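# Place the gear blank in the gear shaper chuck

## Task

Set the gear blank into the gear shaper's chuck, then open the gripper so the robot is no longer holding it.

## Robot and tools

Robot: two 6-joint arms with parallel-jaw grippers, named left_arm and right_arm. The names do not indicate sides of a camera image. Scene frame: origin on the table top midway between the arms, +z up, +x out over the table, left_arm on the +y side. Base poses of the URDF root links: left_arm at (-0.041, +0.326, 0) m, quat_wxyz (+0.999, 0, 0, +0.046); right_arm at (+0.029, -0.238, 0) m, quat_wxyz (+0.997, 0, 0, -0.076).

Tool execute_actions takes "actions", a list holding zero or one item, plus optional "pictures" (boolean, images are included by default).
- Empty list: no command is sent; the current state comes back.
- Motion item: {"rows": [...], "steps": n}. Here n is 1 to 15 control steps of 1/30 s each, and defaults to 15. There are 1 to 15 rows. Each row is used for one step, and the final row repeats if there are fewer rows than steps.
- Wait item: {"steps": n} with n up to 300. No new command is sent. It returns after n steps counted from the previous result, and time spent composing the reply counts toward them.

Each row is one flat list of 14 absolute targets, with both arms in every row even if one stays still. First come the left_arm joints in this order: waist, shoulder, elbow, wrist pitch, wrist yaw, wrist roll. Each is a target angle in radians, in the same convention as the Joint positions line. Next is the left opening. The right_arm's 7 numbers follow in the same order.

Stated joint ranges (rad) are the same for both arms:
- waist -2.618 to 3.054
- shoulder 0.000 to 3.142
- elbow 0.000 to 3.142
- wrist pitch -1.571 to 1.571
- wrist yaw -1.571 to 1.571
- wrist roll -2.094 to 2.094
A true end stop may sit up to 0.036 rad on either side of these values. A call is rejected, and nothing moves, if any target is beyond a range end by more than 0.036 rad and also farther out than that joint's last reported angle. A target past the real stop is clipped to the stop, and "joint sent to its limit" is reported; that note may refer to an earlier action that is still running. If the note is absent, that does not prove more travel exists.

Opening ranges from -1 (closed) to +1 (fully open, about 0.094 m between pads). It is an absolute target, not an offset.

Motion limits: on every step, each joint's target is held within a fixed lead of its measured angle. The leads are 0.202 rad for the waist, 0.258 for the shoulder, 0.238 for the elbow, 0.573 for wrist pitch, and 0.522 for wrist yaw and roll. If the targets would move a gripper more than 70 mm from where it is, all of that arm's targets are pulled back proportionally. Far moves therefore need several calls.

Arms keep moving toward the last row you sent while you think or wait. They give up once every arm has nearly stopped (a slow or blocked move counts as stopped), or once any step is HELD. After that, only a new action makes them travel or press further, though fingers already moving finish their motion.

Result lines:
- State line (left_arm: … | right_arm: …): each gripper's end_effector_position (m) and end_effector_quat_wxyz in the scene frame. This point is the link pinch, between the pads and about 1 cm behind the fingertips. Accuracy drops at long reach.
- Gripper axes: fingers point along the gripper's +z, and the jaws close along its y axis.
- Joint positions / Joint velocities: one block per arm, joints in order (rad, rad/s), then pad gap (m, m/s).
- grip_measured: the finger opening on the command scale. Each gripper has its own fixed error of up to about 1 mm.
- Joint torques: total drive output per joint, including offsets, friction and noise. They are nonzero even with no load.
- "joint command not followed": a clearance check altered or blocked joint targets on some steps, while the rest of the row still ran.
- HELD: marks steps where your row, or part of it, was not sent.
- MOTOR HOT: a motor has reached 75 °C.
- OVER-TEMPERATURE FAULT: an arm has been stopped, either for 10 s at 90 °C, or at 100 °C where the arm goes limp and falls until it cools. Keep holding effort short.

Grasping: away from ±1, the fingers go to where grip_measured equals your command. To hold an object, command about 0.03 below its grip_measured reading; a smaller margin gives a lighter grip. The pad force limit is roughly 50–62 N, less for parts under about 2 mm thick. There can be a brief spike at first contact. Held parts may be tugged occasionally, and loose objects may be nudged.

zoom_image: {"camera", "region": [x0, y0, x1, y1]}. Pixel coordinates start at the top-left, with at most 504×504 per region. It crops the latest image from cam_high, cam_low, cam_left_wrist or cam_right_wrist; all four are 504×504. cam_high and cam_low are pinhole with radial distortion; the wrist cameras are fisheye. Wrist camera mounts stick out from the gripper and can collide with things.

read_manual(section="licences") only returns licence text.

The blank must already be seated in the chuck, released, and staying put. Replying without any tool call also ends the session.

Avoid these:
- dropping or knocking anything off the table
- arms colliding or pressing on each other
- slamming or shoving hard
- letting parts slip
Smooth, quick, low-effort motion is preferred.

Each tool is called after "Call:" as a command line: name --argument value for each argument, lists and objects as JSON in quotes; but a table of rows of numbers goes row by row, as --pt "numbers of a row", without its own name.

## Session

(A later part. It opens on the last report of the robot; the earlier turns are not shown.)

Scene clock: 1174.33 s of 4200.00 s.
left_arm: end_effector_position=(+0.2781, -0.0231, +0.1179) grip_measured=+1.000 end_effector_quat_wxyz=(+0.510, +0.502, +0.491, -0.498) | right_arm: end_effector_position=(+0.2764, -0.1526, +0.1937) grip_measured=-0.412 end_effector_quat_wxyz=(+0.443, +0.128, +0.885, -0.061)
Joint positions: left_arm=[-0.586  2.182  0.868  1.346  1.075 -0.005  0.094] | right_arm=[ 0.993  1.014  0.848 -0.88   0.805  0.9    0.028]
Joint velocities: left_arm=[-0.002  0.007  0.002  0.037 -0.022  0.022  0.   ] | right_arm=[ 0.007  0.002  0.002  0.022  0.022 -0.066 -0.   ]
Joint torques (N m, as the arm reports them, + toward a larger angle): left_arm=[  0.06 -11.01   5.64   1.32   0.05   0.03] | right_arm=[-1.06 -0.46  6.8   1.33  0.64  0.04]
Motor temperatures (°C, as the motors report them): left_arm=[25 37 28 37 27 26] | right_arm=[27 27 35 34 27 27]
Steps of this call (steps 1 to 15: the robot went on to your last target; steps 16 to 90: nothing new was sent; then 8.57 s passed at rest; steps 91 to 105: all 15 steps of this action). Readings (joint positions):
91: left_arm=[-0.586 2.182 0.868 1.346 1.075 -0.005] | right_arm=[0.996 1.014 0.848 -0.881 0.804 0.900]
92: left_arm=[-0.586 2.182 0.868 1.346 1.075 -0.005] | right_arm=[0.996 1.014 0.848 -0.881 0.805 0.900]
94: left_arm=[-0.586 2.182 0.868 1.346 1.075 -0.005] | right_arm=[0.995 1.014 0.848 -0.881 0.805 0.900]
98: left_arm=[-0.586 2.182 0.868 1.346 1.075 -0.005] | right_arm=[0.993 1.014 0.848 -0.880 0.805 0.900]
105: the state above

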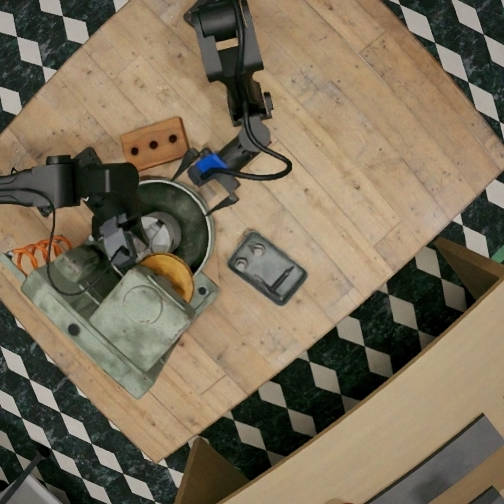

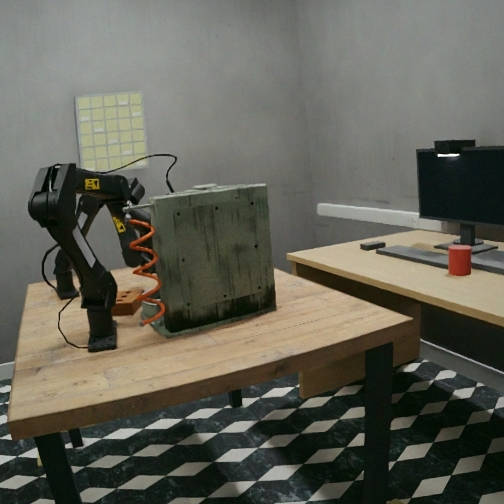

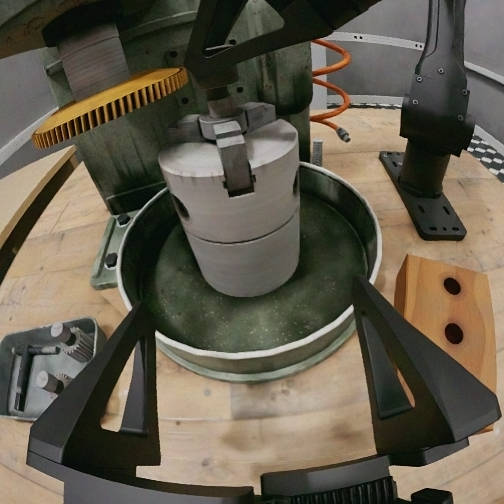

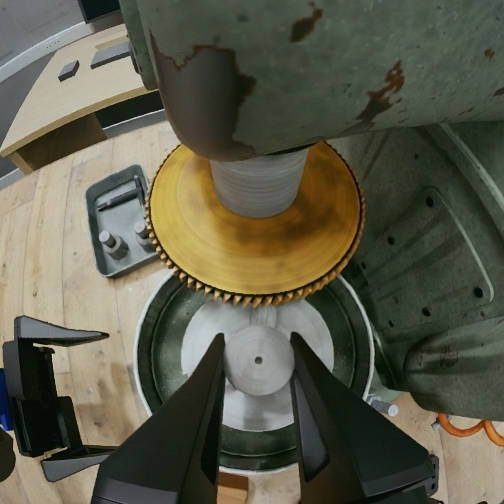

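Call:
execute_actions --actions '[{"rows":[[-0.586,2.182,0.868,1.35,1.08,0,1,0.990,1.022,0.860,-0.884,0.822,0.903,-0.455],[-0.586,2.182,0.868,1.35,1.08,0,1,0.990,1.010,0.860,-0.881,0.820,0.903,-0.455],[-0.586,2.182,0.868,1.35,1.08,0,1,0.990,0.998,0.860,-0.881,0.818,0.903,-0.455],[-0.586,2.182,0.868,1.35,1.08,0,1,0.990,0.988,0.860,-0.881,0.816,0.903,-0.455],[-0.586,2.182,0.868,1.35,1.08,0,1,0.990,0.982,0.860,-0.881,0.816,0.903,-0.455],[-0.586,2.182,0.868,1.35,1.08,0,1,0.990,0.979,0.860,-0.881,0.816,0.903,-0.455],[-0.586,2.182,0.868,1.35,1.08,0,1,0.986,0.979,0.860,-0.881,0.816,0.903,-0.455],[-0.586,2.182,0.868,1.35,1.08,0,1,0.983,0.979,0.860,-0.881,0.816,0.903,-0.455],[-0.586,2.182,0.868,1.35,1.08,0,1,0.983,0.979,0.860,-0.881,0.816,0.903,-0.455],[-0.586,2.182,0.868,1.35,1.08,0,1,0.974,0.979,0.860,-0.881,0.816,0.903,-0.455],[-0.586,2.182,0.868,1.35,1.08,0,1,0.983,0.979,0.860,-0.881,0.816,0.903,-0.455]],"steps":15}]' --pictures false

Call:
execute_actions --actions '[{"steps":10}]'

Call:
zoom_image --camera "cam_left_wrist" --region '[200, 90, 245, 135]'

Scene clock: 1231.90 s of 4200.00 s.
left_arm: end_effector_position=(+0.2781, -0.0231, +0.1179) grip_measured=+1.000 end_effector_quat_wxyz=(+0.510, +0.502, +0.491, -0.498) | right_arm: end_effector_position=(+0.2757, -0.1528, +0.1940) grip_measured=-0.412 end_effector_quat_wxyz=(+0.442, +0.129, +0.886, -0.057)
Joint positions: left_arm=[-0.586  2.182  0.868  1.346  1.075 -0.005  0.094] | right_arm=[ 0.99   1.007  0.848 -0.882  0.796  0.9    0.028]
Joint velocities: left_arm=[ 0.017  0.007 -0.027 -0.007 -0.022 -0.066  0.   ] | right_arm=[-0.022 -0.002 -0.007  0.007 -0.066 -0.007  0.   ]
Joint torques (N m, as the arm reports them, + toward a larger angle): left_arm=[  0.08 -11.07   5.69   1.33   0.06   0.05] | right_arm=[-0.56 -5.28  6.79  1.44  0.62  0.04]
Motor temperatures (°C, as the motors report them): left_arm=[25 38 28 37 27 26] | right_arm=[27 27 35 33 28 27]
Steps of this call (steps 1 to 15: the robot went on to your last target; steps 16 to 90: nothing new was sent; then 54.07 s passed at rest; steps 91 to 105: all 15 steps of this action). Readings (joint positions):
91: left_arm=[-0.586 2.182 0.868 1.346 1.075 -0.005] | right_arm=[0.993 1.014 0.848 -0.880 0.805 0.900]
92: left_arm=[-0.586 2.182 0.868 1.346 1.075 -0.005] | right_arm=[0.993 1.014 0.848 -0.880 0.805 0.900]
94: left_arm=[-0.586 2.182 0.868 1.346 1.075 -0.005] | right_arm=[0.993 1.014 0.848 -0.880 0.805 0.900]
98: left_arm=[-0.586 2.182 0.868 1.346 1.075 -0.005] | right_arm=[0.993 1.009 0.848 -0.881 0.800 0.900]
105: the state above

Scene clock: 1232.23 s of 4200.00 s.
left_arm: end_effector_position=(+0.2781, -0.0231, +0.1179) grip_measured=+1.000 end_effector_quat_wxyz=(+0.510, +0.502, +0.491, -0.498) | right_arm: end_effector_position=(+0.2757, -0.1528, +0.1940) grip_measured=-0.412 end_effector_quat_wxyz=(+0.442, +0.129, +0.886, -0.057)
Joint positions: left_arm=[-0.586  2.182  0.868  1.346  1.075 -0.005  0.094] | right_arm=[ 0.99   1.007  0.848 -0.882  0.796  0.9    0.028]
Joint velocities: left_arm=[-0.007  0.012 -0.007 -0.007 -0.081 -0.051  0.   ] | right_arm=[ 0.007 -0.002 -0.007 -0.007  0.051  0.022 -0.001]
Joint torques (N m, as the arm reports them, + toward a larger angle): left_arm=[  0.02 -11.1    5.62   1.3    0.05   0.05] | right_arm=[-0.57 -5.29  6.8   1.44  0.62  0.04]
Motor temperatures (°C, as the motors report them): left_arm=[25 38 28 37 27 26] | right_arm=[27 27 35 33 28 27]
Steps of this call (steps 1 to 10: the robot went on to your last target). Readings (joint positions):
1: left_arm=[-0.586 2.182 0.868 1.346 1.075 -0.005] | right_arm=[0.990 1.007 0.848 -0.882 0.796 0.900]
2: left_arm=[-0.586 2.182 0.868 1.346 1.075 -0.005] | right_arm=[0.990 1.007 0.848 -0.882 0.796 0.900]
4: left_arm=[-0.586 2.182 0.868 1.346 1.075 -0.005] | right_arm=[0.990 1.007 0.848 -0.882 0.796 0.900]
8: left_arm=[-0.586 2.182 0.868 1.346 1.075 -0.005] | right_arm=[0.990 1.007 0.848 -0.882 0.796 0.900]
10: the state above

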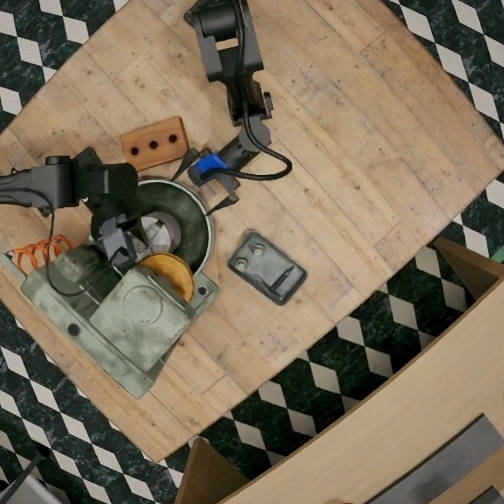

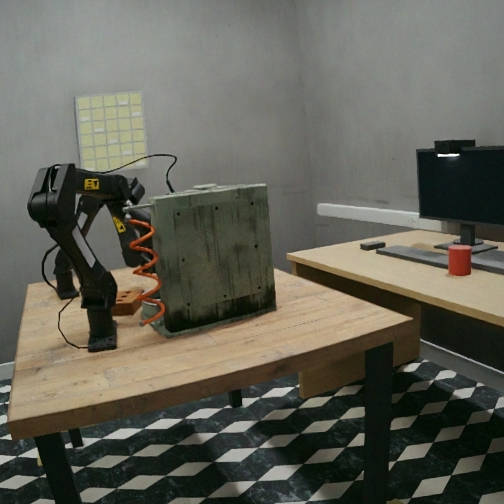

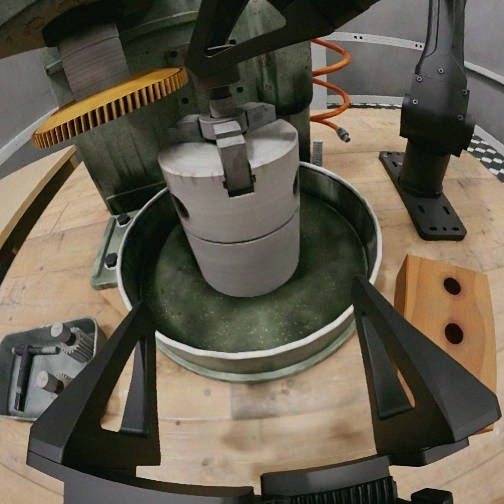

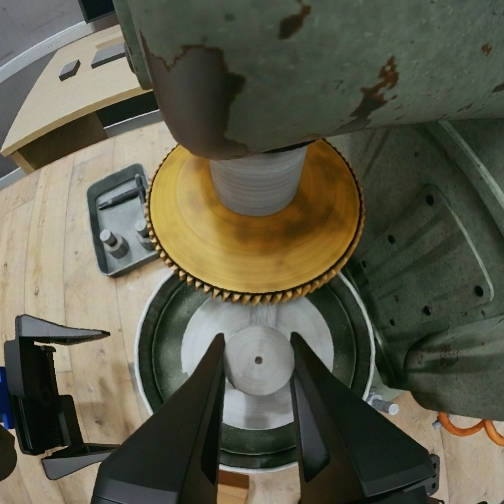

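Region (200, 90, 245, 135) of cam_left_wrist's 504x504 image, scaled by 11.200, with more detail than that image has.

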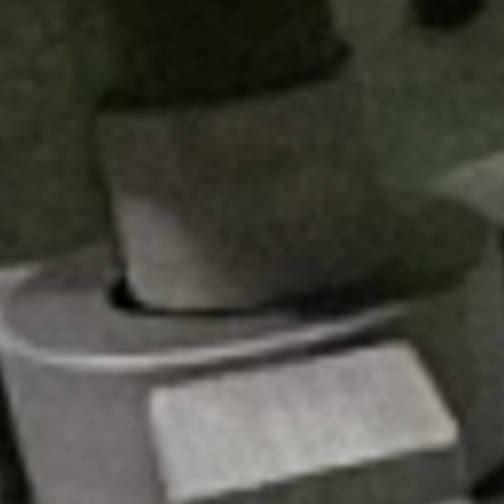

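Call:
execute_actions --actions '[{"rows":[[-0.586,2.182,0.868,1.35,1.08,0,1,0.988,0.985,0.860,-0.870,0.830,0.903,-0.455],[-0.586,2.182,0.868,1.35,1.08,0,1,0.990,0.985,0.860,-0.860,0.850,0.903,-0.455],[-0.586,2.182,0.868,1.35,1.08,0,1,0.990,0.985,0.860,-0.857,0.850,0.903,-0.455],[-0.586,2.182,0.868,1.35,1.08,0,1,0.990,0.985,0.860,-0.857,0.850,0.903,-0.455],[-0.586,2.182,0.868,1.35,1.08,0,1,0.990,0.985,0.860,-0.857,0.838,0.903,-0.455],[-0.586,2.182,0.868,1.35,1.08,0,1,0.990,0.985,0.860,-0.840,0.838,0.903,-0.455],[-0.586,2.182,0.868,1.35,1.08,0,1,0.990,0.985,0.860,-0.857,0.838,0.903,-0.455]],"steps":15}]'

Call:
zoom_image --camera "cam_left_wrist" --region '[200, 90, 245, 135]'

Scene clock: 1245.17 s of 4200.00 s.
left_arm: end_effector_position=(+0.2781, -0.0231, +0.1179) grip_measured=+1.000 end_effector_quat_wxyz=(+0.510, +0.502, +0.491, -0.498) | right_arm: end_effector_position=(+0.2761, -0.1532, +0.1947) grip_measured=-0.412 end_effector_quat_wxyz=(+0.444, +0.130, +0.885, -0.058)
Joint positions: left_arm=[-0.586  2.182  0.868  1.346  1.075 -0.005  0.094] | right_arm=[ 0.99   1.007  0.848 -0.88   0.801  0.9    0.028]
Joint velocities: left_arm=[-0.017 -0.017 -0.012  0.037  0.066  0.007  0.   ] | right_arm=[ 0.002 -0.002 -0.022  0.037 -0.081  0.051  0.001]
Joint torques (N m, as the arm reports them, + toward a larger angle): left_arm=[  0.09 -11.14   5.61   1.33   0.05   0.04] | right_arm=[-0.02 -4.64  6.83  1.64  0.81  0.05]
Motor temperatures (°C, as the motors report them): left_arm=[25 38 28 37 27 26] | right_arm=[27 27 35 34 28 27]
Steps of this call (steps 1 to 15: the robot went on to your last target; steps 16 to 90: nothing new was sent; then 9.43 s passed at rest; steps 91 to 105: all 15 steps of this action). Readings (joint positions):
91: left_arm=[-0.586 2.182 0.868 1.346 1.075 -0.005] | right_arm=[0.990 1.007 0.848 -0.882 0.796 0.900]
92: left_arm=[-0.586 2.182 0.868 1.346 1.075 -0.005] | right_arm=[0.990 1.007 0.848 -0.882 0.797 0.900]
94: left_arm=[-0.586 2.182 0.868 1.346 1.075 -0.005] | right_arm=[0.990 1.007 0.848 -0.882 0.801 0.900]
98: left_arm=[-0.586 2.182 0.868 1.346 1.075 -0.005] | right_arm=[0.990 1.007 0.848 -0.880 0.801 0.900]
105: the state above

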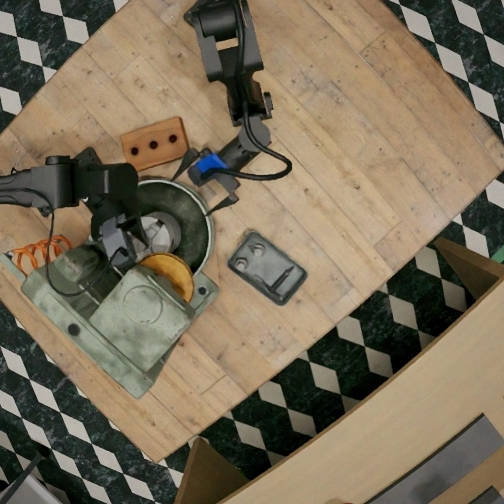

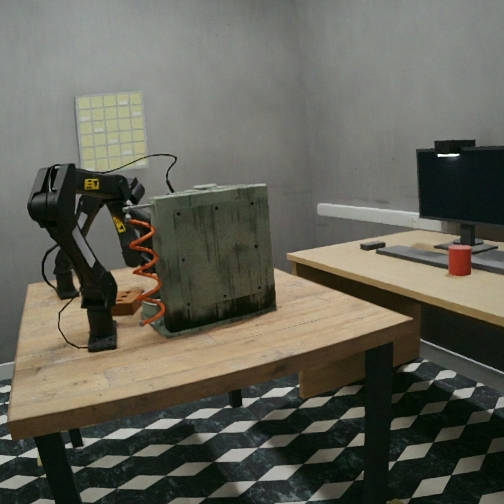

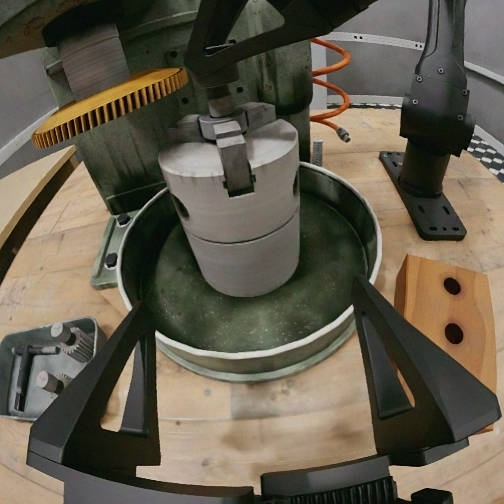

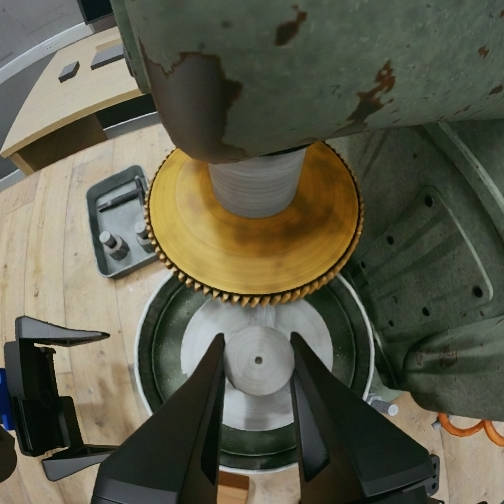

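Region (200, 90, 245, 135) of cam_left_wrist's 504x504 image, scaled by 11.200, with more detail than that image has.

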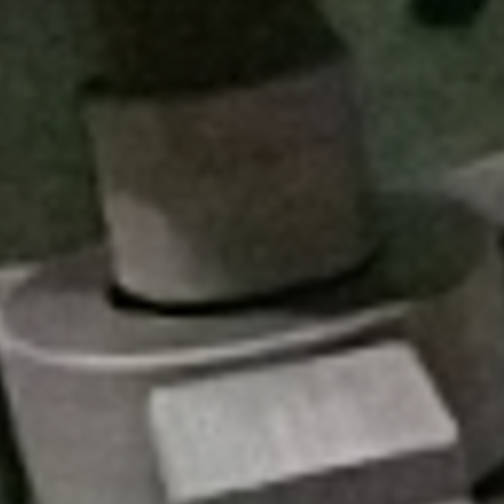

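Call:
execute_actions --actions '[{"rows":[[-0.586,2.182,0.868,1.35,1.08,0,1,0.990,0.985,0.860,-0.870,0.848,0.903,-0.455],[-0.586,2.182,0.868,1.35,1.08,0,1,0.990,0.985,0.860,-0.878,0.836,0.903,-0.455],[-0.586,2.182,0.868,1.35,1.08,0,1,0.990,0.985,0.860,-0.878,0.836,0.903,-0.455],[-0.586,2.182,0.868,1.35,1.08,0,1,0.990,0.985,0.860,-0.892,0.836,0.903,-0.455],[-0.586,2.182,0.868,1.35,1.08,0,1,0.990,0.985,0.860,-0.877,0.830,0.903,-0.455]],"steps":12}]'

Call:
zoom_image --camera "cam_left_wrist" --region '[200, 90, 245, 135]'

Scene clock: 1255.87 s of 4200.00 s.
left_arm: end_effector_position=(+0.2781, -0.0231, +0.1179) grip_measured=+1.000 end_effector_quat_wxyz=(+0.510, +0.502, +0.491, -0.498) | right_arm: end_effector_position=(+0.2759, -0.1536, +0.1946) grip_measured=-0.412 end_effector_quat_wxyz=(+0.443, +0.130, +0.885, -0.059)
Joint positions: left_arm=[-0.586  2.182  0.868  1.346  1.075 -0.005  0.094] | right_arm=[ 0.99   1.007  0.848 -0.882  0.802  0.9    0.028]
Joint velocities: left_arm=[-0.002 -0.007  0.007 -0.007 -0.11   0.095  0.   ] | right_arm=[-0.017 -0.002  0.002  0.095 -0.037 -0.007  0.001]
Joint torques (N m, as the arm reports them, + toward a larger angle): left_arm=[  0.05 -11.09   5.64   1.32   0.06   0.06] | right_arm=[-0.04 -4.7   6.79  1.48  0.71  0.04]
Motor temperatures (°C, as the motors report them): left_arm=[25 38 28 37 27 26] | right_arm=[27 27 35 34 28 27]
Steps of this call (steps 1 to 15: the robot went on to your last target; steps 16 to 90: nothing new was sent; then 7.30 s passed at rest; steps 91 to 102: all 12 steps of this action). Readings (joint positions):
91: left_arm=[-0.586 2.182 0.868 1.346 1.075 -0.005] | right_arm=[0.990 1.007 0.848 -0.880 0.801 0.900]
92: left_arm=[-0.586 2.182 0.868 1.346 1.075 -0.005] | right_arm=[0.990 1.007 0.848 -0.880 0.802 0.900]
94: left_arm=[-0.586 2.182 0.868 1.346 1.075 -0.005] | right_arm=[0.990 1.007 0.848 -0.881 0.802 0.900]
98: left_arm=[-0.586 2.182 0.868 1.346 1.075 -0.005] | right_arm=[0.990 1.007 0.848 -0.882 0.802 0.900]
102: the state above

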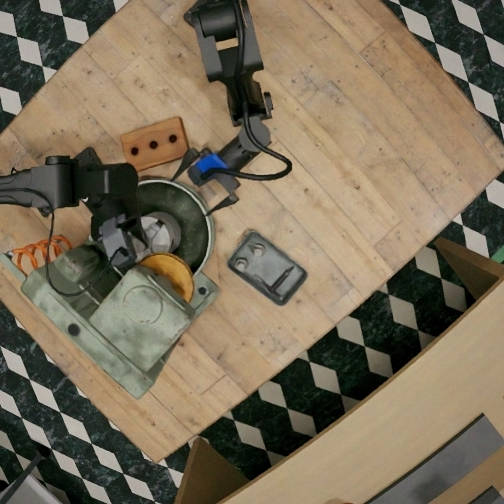

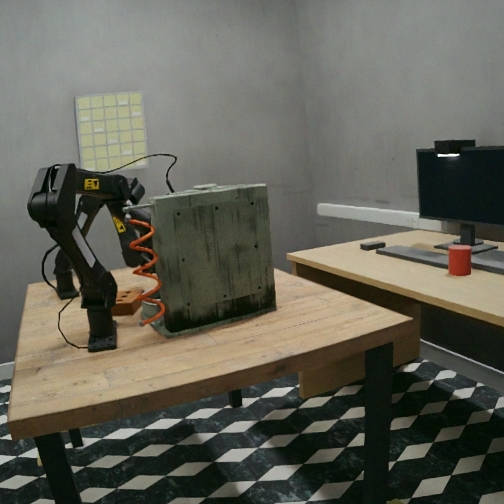

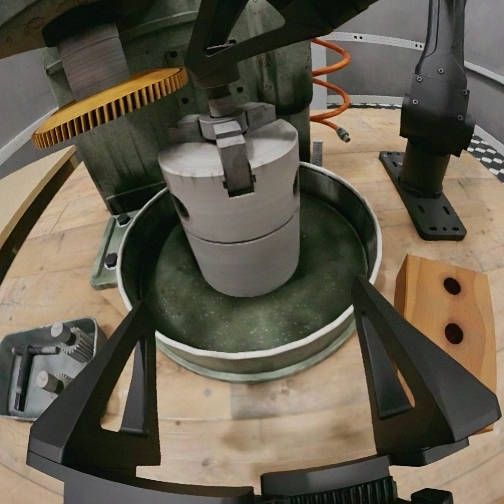

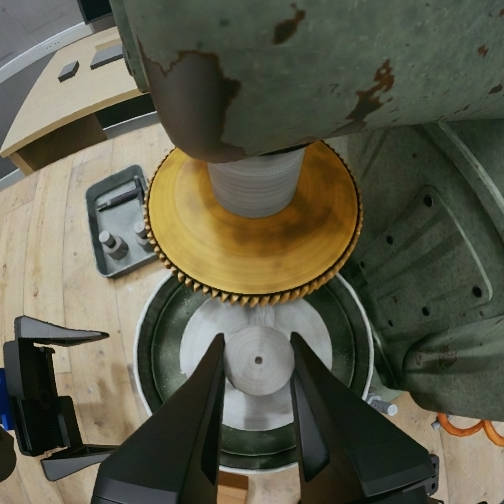

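Region (200, 90, 245, 135) of cam_left_wrist's 504x504 image, scaled by 11.200, with more detail than that image has.

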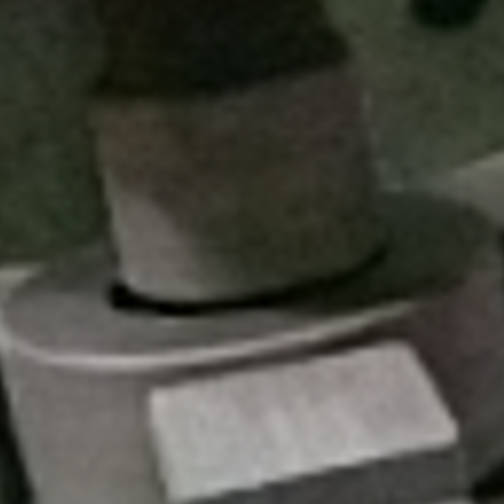

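Call:
execute_actions --actions '[{"rows":[[-0.586,2.182,0.868,1.35,1.08,0,1,0.990,0.995,0.860,-0.877,0.828,0.903,-0.455],[-0.586,2.182,0.868,1.35,1.08,0,1,0.990,1.005,0.860,-0.877,0.826,0.903,-0.455],[-0.586,2.182,0.868,1.35,1.08,0,1,0.990,1.013,0.860,-0.877,0.826,0.903,-0.455],[-0.586,2.182,0.868,1.35,1.08,0,1,0.990,1.018,0.860,-0.877,0.826,0.903,-0.455],[-0.586,2.182,0.868,1.35,1.08,0,1,0.990,1.021,0.860,-0.877,0.826,0.903,-0.455],[-0.586,2.182,0.868,1.35,1.08,0,1,0.990,1.024,0.860,-0.877,0.826,0.903,-0.455],[-0.586,2.182,0.868,1.35,1.08,0,1,0.990,1.027,0.860,-0.877,0.826,0.903,-0.455],[-0.586,2.182,0.868,1.35,1.08,0,1,0.990,1.029,0.860,-0.877,0.826,0.903,-0.455],[-0.586,2.182,0.868,1.35,1.08,0,1,0.990,1.026,0.860,-0.877,0.826,0.903,-0.455]],"steps":15}]'

Call:
zoom_image --camera "cam_left_wrist" --region '[200, 90, 245, 135]'

Scene clock: 1264.10 s of 4200.00 s.
left_arm: end_effector_position=(+0.2781, -0.0231, +0.1179) grip_measured=+1.000 end_effector_quat_wxyz=(+0.510, +0.502, +0.491, -0.498) | right_arm: end_effector_position=(+0.2764, -0.1535, +0.1937) grip_measured=-0.412 end_effector_quat_wxyz=(+0.443, +0.129, +0.885, -0.062)
Joint positions: left_arm=[-0.586  2.182  0.868  1.346  1.075 -0.005  0.094] | right_arm=[ 0.99   1.013  0.848 -0.881  0.804  0.9    0.028]
Joint velocities: left_arm=[ 0.002 -0.002 -0.007 -0.066 -0.022 -0.066  0.   ] | right_arm=[-0.007  0.002 -0.017  0.037  0.007 -0.037 -0.001]
Joint torques (N m, as the arm reports them, + toward a larger angle): left_arm=[  0.   -11.07   5.66   1.32   0.06   0.04] | right_arm=[-0.02 -1.16  6.78  1.47  0.65  0.04]
Motor temperatures (°C, as the motors report them): left_arm=[25 38 28 37 27 26] | right_arm=[27 27 35 34 28 27]
Steps of this call (steps 1 to 15: the robot went on to your last target; steps 16 to 90: nothing new was sent; then 4.73 s passed at rest; steps 91 to 105: all 15 steps of this action). Readings (joint positions):
91: left_arm=[-0.586 2.182 0.868 1.346 1.075 -0.005] | right_arm=[0.990 1.007 0.848 -0.882 0.802 0.900]
92: left_arm=[-0.586 2.182 0.868 1.346 1.075 -0.005] | right_arm=[0.990 1.007 0.848 -0.882 0.802 0.900]
94: left_arm=[-0.586 2.182 0.868 1.346 1.075 -0.005] | right_arm=[0.990 1.007 0.848 -0.882 0.802 0.900]
98: left_arm=[-0.586 2.182 0.868 1.346 1.075 -0.005] | right_arm=[0.990 1.011 0.848 -0.882 0.802 0.900]
105: the state above

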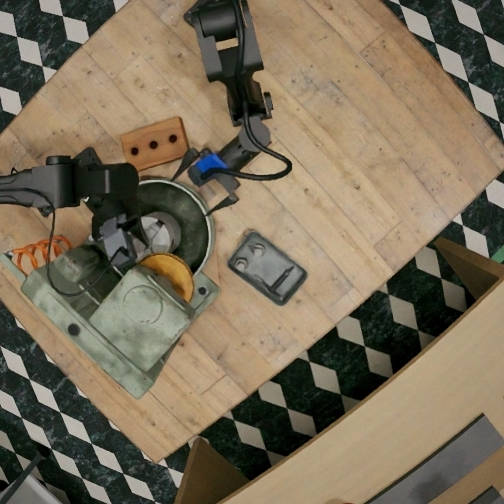

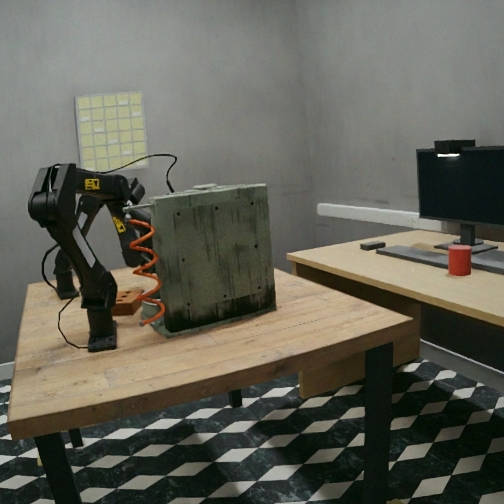

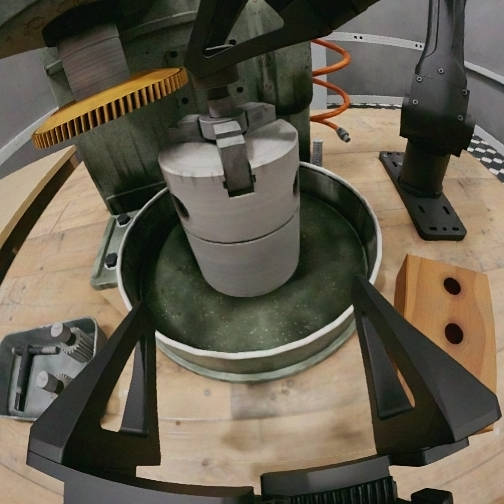

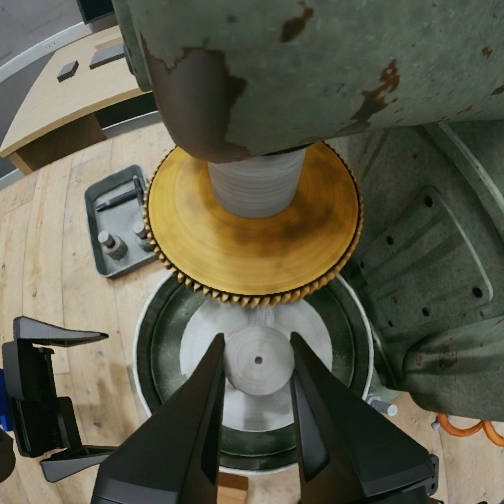

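Region (200, 90, 245, 135) of cam_left_wrist's 504x504 image, scaled by 11.200, with more detail than that image has.

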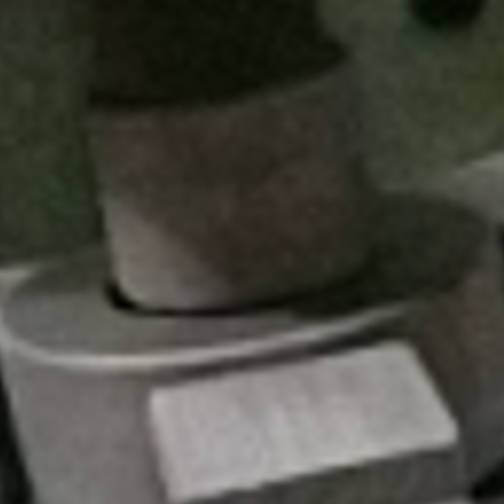

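Call:
execute_actions --actions '[{"rows":[[-0.586,2.182,0.868,1.35,1.08,0,1,0.995,1.028,0.860,-0.885,0.812,0.903,-0.455],[-0.586,2.182,0.868,1.35,1.08,0,1,0.999,1.028,0.860,-0.888,0.800,0.903,-0.455],[-0.586,2.182,0.868,1.35,1.08,0,1,1.001,1.028,0.860,-0.888,0.800,0.903,-0.455],[-0.586,2.182,0.868,1.35,1.08,0,1,1.001,1.028,0.860,-0.888,0.800,0.903,-0.455],[-0.586,2.182,0.868,1.35,1.08,0,1,1.009,1.028,0.860,-0.888,0.800,0.903,-0.455],[-0.586,2.182,0.868,1.35,1.08,0,1,1.000,1.028,0.860,-0.888,0.800,0.903,-0.455]],"steps":12}]'

Call:
zoom_image --camera "cam_left_wrist" --region '[200, 90, 245, 135]'

Scene clock: 1273.60 s of 4200.00 s.
left_arm: end_effector_position=(+0.2781, -0.0231, +0.1179) grip_measured=+1.000 end_effector_quat_wxyz=(+0.510, +0.502, +0.491, -0.498) | right_arm: end_effector_position=(+0.2762, -0.1528, +0.1936) grip_measured=-0.412 end_effector_quat_wxyz=(+0.443, +0.128, +0.886, -0.061)
Joint positions: left_arm=[-0.586  2.182  0.868  1.346  1.075 -0.005  0.094] | right_arm=[ 0.992  1.013  0.848 -0.881  0.803  0.9    0.028]
Joint velocities: left_arm=[-0.002  0.007  0.002 -0.022  0.037 -0.022  0.   ] | right_arm=[-0.012 -0.017  0.002 -0.037 -0.051  0.007  0.001]
Joint torques (N m, as the arm reports them, + toward a larger angle): left_arm=[ -0.01 -11.1    5.65   1.32   0.03   0.04] | right_arm=[ 0.58 -0.94  6.79  1.37  0.36  0.04]
Motor temperatures (°C, as the motors report them): left_arm=[25 38 28 37 27 26] | right_arm=[27 27 35 34 28 27]
Steps of this call (steps 1 to 15: the robot went on to your last target; steps 16 to 90: nothing new was sent; then 6.10 s passed at rest; steps 91 to 102: all 12 steps of this action). Readings (joint positions):
91: left_arm=[-0.586 2.182 0.868 1.346 1.075 -0.005] | right_arm=[0.990 1.013 0.848 -0.881 0.804 0.900]
92: left_arm=[-0.586 2.182 0.868 1.346 1.075 -0.005] | right_arm=[0.990 1.013 0.848 -0.881 0.803 0.900]
94: left_arm=[-0.586 2.182 0.868 1.346 1.075 -0.005] | right_arm=[0.990 1.013 0.848 -0.881 0.803 0.900]
98: left_arm=[-0.586 2.182 0.868 1.346 1.075 -0.005] | right_arm=[0.992 1.013 0.848 -0.881 0.803 0.900]
102: the state above

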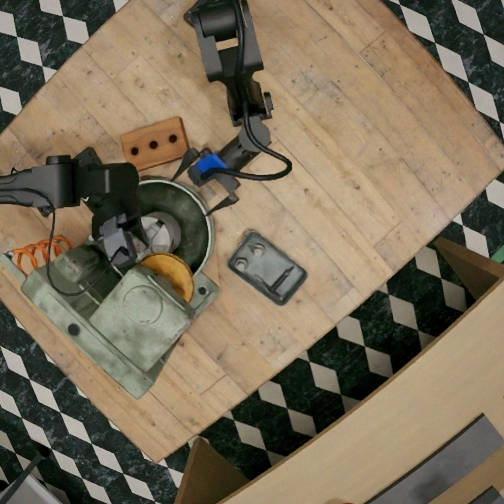

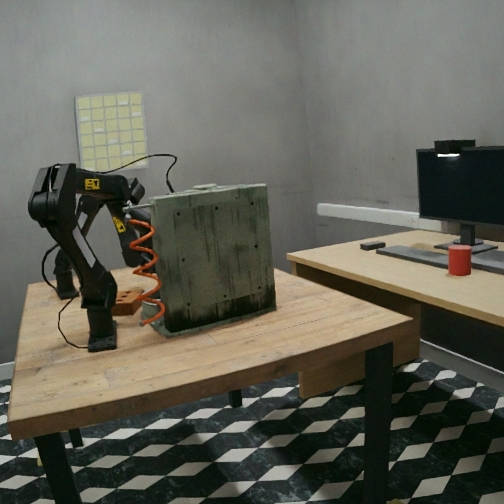

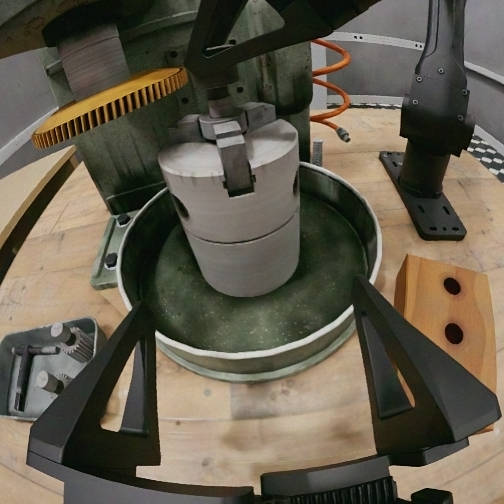

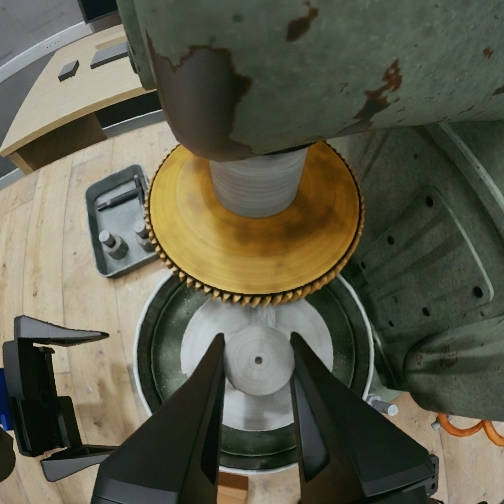

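Region (200, 90, 245, 135) of cam_left_wrist's 504x504 image, scaled by 11.200, with more detail than that image has.

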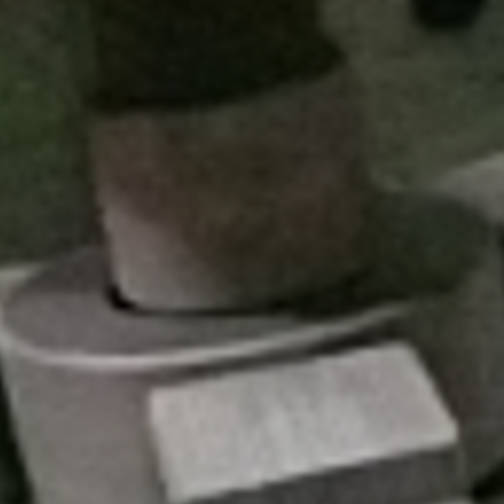

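Call:
execute_actions --actions '[]'

Scene clock: 1292.20 s of 4200.00 s.
left_arm: end_effector_position=(+0.2781, -0.0231, +0.1179) grip_measured=+1.000 end_effector_quat_wxyz=(+0.510, +0.502, +0.491, -0.498) | right_arm: end_effector_position=(+0.2762, -0.1528, +0.1936) grip_measured=-0.412 end_effector_quat_wxyz=(+0.443, +0.128, +0.886, -0.061)
Joint positions: left_arm=[-0.586  2.182  0.868  1.346  1.075 -0.005  0.094] | right_arm=[ 0.992  1.013  0.848 -0.881  0.803  0.9    0.028]
Joint velocities: left_arm=[-0.002  0.007 -0.002 -0.051 -0.066  0.007  0.   ] | right_arm=[ 0.007  0.002 -0.012 -0.007  0.007 -0.051  0.   ]
Joint torques (N m, as the arm reports them, + toward a larger angle): left_arm=[ -0.02 -11.14   5.65   1.32   0.04   0.03] | right_arm=[ 0.58 -0.93  6.79  1.37  0.36  0.04]
Motor temperatures (°C, as the motors report them): left_arm=[25 38 28 37 27 26] | right_arm=[27 27 35 34 27 27]
Steps of this call (steps 1 to 15: the robot went on to your last target; steps 16 to 90: nothing new was sent; then 15.60 s passed at rest). Readings (joint positions):
1: left_arm=[-0.586 2.182 0.868 1.346 1.075 -0.005] | right_arm=[0.992 1.013 0.848 -0.881 0.803 0.900]
2: left_arm=[-0.586 2.182 0.868 1.346 1.075 -0.005] | right_arm=[0.992 1.013 0.848 -0.881 0.803 0.900]
4: left_arm=[-0.586 2.182 0.868 1.346 1.075 -0.005] | right_arm=[0.992 1.013 0.848 -0.881 0.803 0.900]
8: left_arm=[-0.586 2.182 0.868 1.346 1.075 -0.005] | right_arm=[0.992 1.013 0.848 -0.881 0.803 0.900]
90: the state above
All arms were judged still, so your last target was given up. Only a new action makes them travel on or press farther. Fingers that are still opening or closing keep moving.

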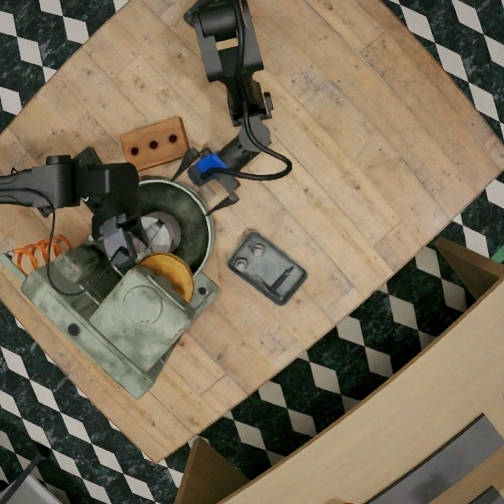

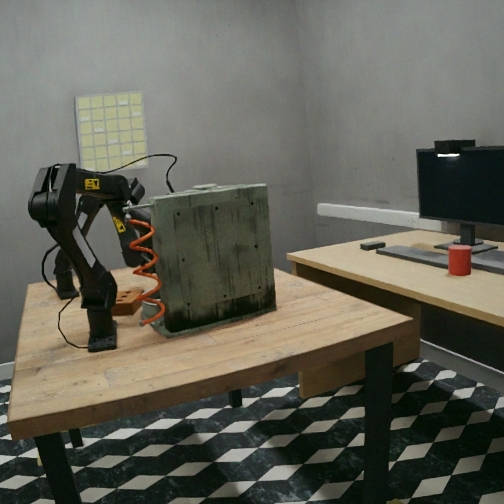

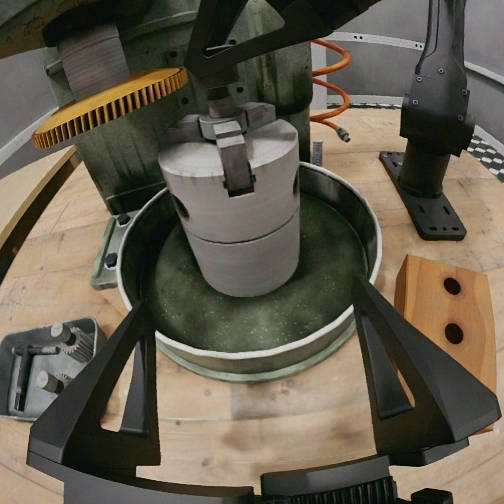

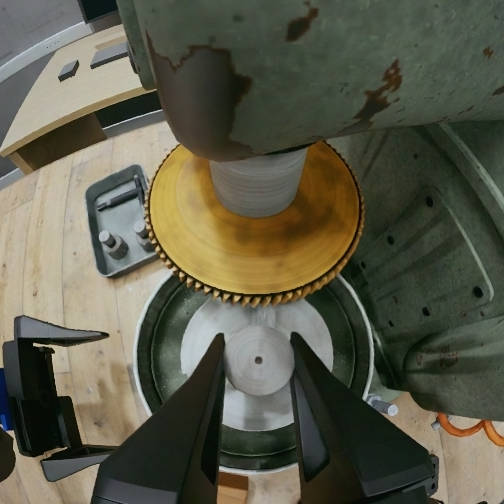

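Call:
zoom_image --camera "cam_left_wrist" --region '[200, 90, 245, 135]'

Call:
zoom_image --camera "cam_left_wrist" --region '[160, 60, 310, 210]'

Region (200, 90, 245, 135) of cam_left_wrist's 504x504 image, scaled by 11.200, with more detail than that image has.

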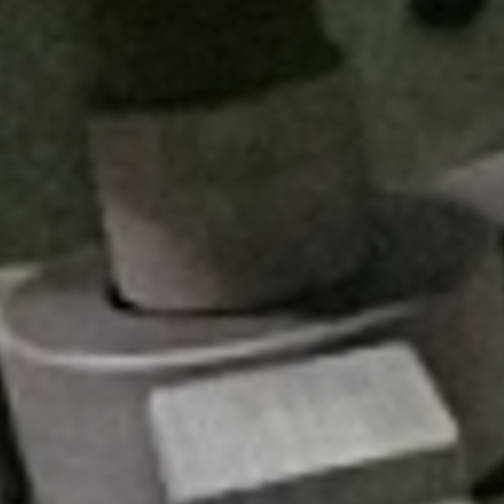

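Region (160, 60, 310, 210) of cam_left_wrist's 504x504 image, scaled by 3.360, with more detail than that image has.

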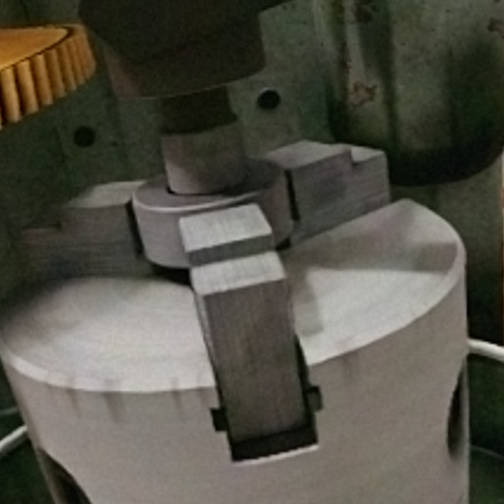

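Call:
execute_actions --actions '[{"rows": [[-0.586,2.182,0.868,1.35,1.08,0,1,1.000,1.028,0.860,-0.888,0.800,0.906,-0.455],[-0.586,2.182,0.868,1.35,1.08,0,1,1.000,1.028,0.860,-0.888,0.800,0.909,-0.455],[-0.586,2.182,0.868,1.35,1.08,0,1,1.000,1.028,0.860,-0.888,0.800,0.912,-0.455],[-0.586,2.182,0.868,1.35,1.08,0,1,1.000,1.028,0.860,-0.888,0.800,0.915,-0.455],[-0.586,2.182,0.868,1.35,1.08,0,1,1.000,1.028,0.860,-0.888,0.800,0.918,-0.455],[-0.586,2.182,0.868,1.35,1.08,0,1,1.000,1.028,0.860,-0.888,0.800,0.920,-0.455]], "steps": 10}]' --pictures false

Scene clock: 1352.90 s of 4200.00 s.
left_arm: end_effector_position=(+0.2781, -0.0231, +0.1179) grip_measured=+1.000 end_effector_quat_wxyz=(+0.510, +0.502, +0.491, -0.498) | right_arm: end_effector_position=(+0.2762, -0.1528, +0.1936) grip_measured=-0.412 end_effector_quat_wxyz=(+0.443, +0.132, +0.885, -0.059)
Joint positions: left_arm=[-0.586  2.182  0.868  1.346  1.075 -0.005  0.094] | right_arm=[ 0.992  1.013  0.848 -0.881  0.803  0.909  0.028]
Joint velocities: left_arm=[-0.007 -0.012 -0.007 -0.007  0.037 -0.081  0.   ] | right_arm=[-0.012  0.002 -0.012  0.037  0.022  0.007  0.   ]
Joint torques (N m, as the arm reports them, + toward a larger angle): left_arm=[ -0.01 -11.14   5.64   1.33   0.05   0.04] | right_arm=[ 0.57 -0.95  6.79  1.37  0.37  0.12]
Motor temperatures (°C, as the motors report them): left_arm=[25 39 28 37 27 26] | right_arm=[27 27 35 33 27 27]
Steps of this call (steps 1 to 90: nothing new was sent; then 57.37 s passed at rest; steps 91 to 100: all 10 steps of this action). Readings (joint positions):
91: left_arm=[-0.586 2.182 0.868 1.346 1.075 -0.005] | right_arm=[0.992 1.013 0.848 -0.881 0.803 0.900]
92: left_arm=[-0.586 2.182 0.868 1.346 1.075 -0.005] | right_arm=[0.992 1.013 0.848 -0.881 0.803 0.901]
94: left_arm=[-0.586 2.182 0.868 1.346 1.075 -0.005] | right_arm=[0.992 1.013 0.848 -0.881 0.803 0.903]
98: left_arm=[-0.586 2.182 0.868 1.346 1.075 -0.005] | right_arm=[0.992 1.013 0.848 -0.881 0.803 0.908]
100: the state above

Call:
execute_actions --actions '[{"rows": [[-0.586,2.182,0.868,1.35,1.08,0,1,1.000,1.031,0.860,-0.888,0.800,0.922,-0.455],[-0.586,2.182,0.868,1.35,1.08,0,1,1.000,1.033,0.860,-0.888,0.800,0.923,-0.455],[-0.586,2.182,0.868,1.35,1.08,0,1,1.000,1.034,0.860,-0.888,0.800,0.924,-0.455]], "steps": 8}]' --pictures true

Call:
zoom_image --camera "cam_left_wrist" --region '[200, 90, 245, 135]'

Scene clock: 1358.43 s of 4200.00 s.
left_arm: end_effector_position=(+0.2781, -0.0231, +0.1179) grip_measured=+1.000 end_effector_quat_wxyz=(+0.510, +0.502, +0.491, -0.498) | right_arm: end_effector_position=(+0.2762, -0.1528, +0.1936) grip_measured=-0.412 end_effector_quat_wxyz=(+0.443, +0.134, +0.885, -0.058)
Joint positions: left_arm=[-0.586  2.182  0.868  1.346  1.075 -0.005  0.094] | right_arm=[ 0.992  1.013  0.848 -0.881  0.803  0.914  0.028]
Joint velocities: left_arm=[-0.002  0.007 -0.017 -0.022  0.007  0.022  0.   ] | right_arm=[-0.007 -0.027 -0.012  0.022  0.022 -0.022 -0.   ]
Joint torques (N m, as the arm reports them, + toward a larger angle): left_arm=[ -0.03 -11.11   5.66   1.33   0.06   0.05] | right_arm=[ 0.58 -0.33  6.79  1.37  0.37  0.12]
Motor temperatures (°C, as the motors report them): left_arm=[25 39 28 37 27 26] | right_arm=[27 27 35 33 27 27]
Steps of this call (steps 1 to 15: the robot went on to your last target; steps 16 to 90: nothing new was sent; then 2.27 s passed at rest; steps 91 to 98: all 8 steps of this action). Readings (joint positions):
91: left_arm=[-0.586 2.182 0.868 1.346 1.075 -0.005] | right_arm=[0.992 1.013 0.848 -0.881 0.803 0.911]
92: left_arm=[-0.586 2.182 0.868 1.346 1.075 -0.005] | right_arm=[0.992 1.013 0.848 -0.881 0.803 0.911]
94: left_arm=[-0.586 2.182 0.868 1.346 1.075 -0.005] | right_arm=[0.992 1.013 0.848 -0.881 0.803 0.912]
98: the state above

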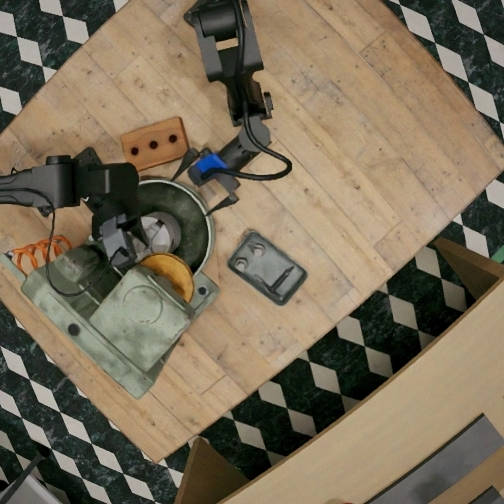

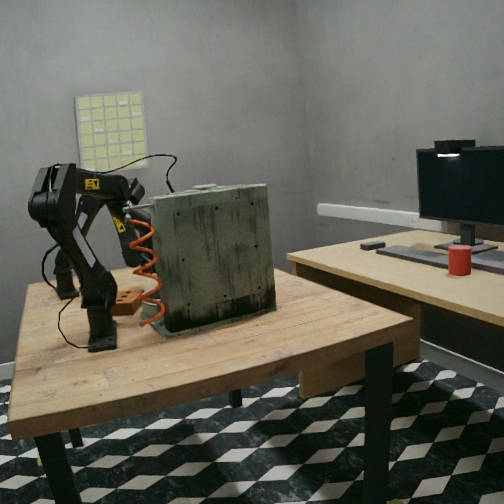

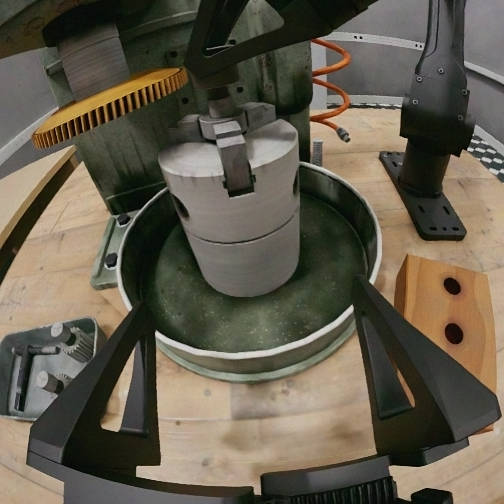

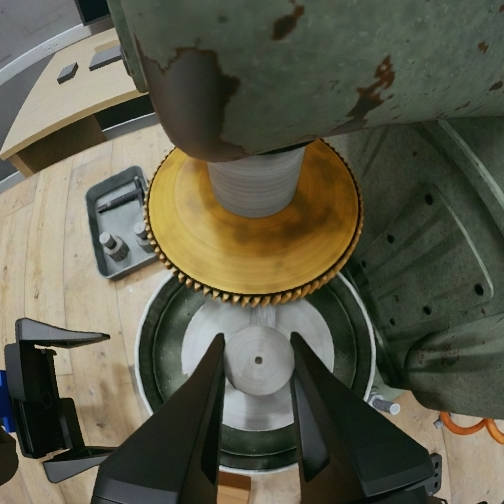

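Region (200, 90, 245, 135) of cam_left_wrist's 504x504 image, scaled by 11.200, with more detail than that image has.

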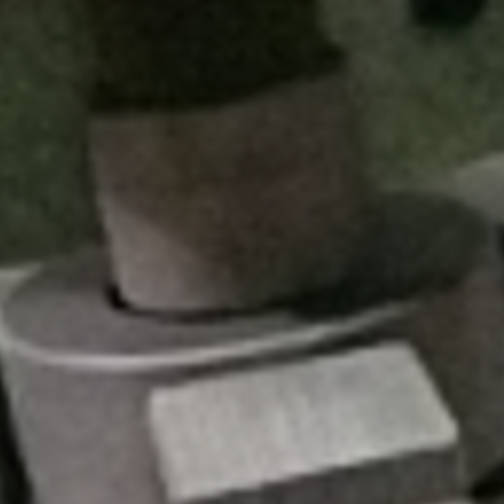

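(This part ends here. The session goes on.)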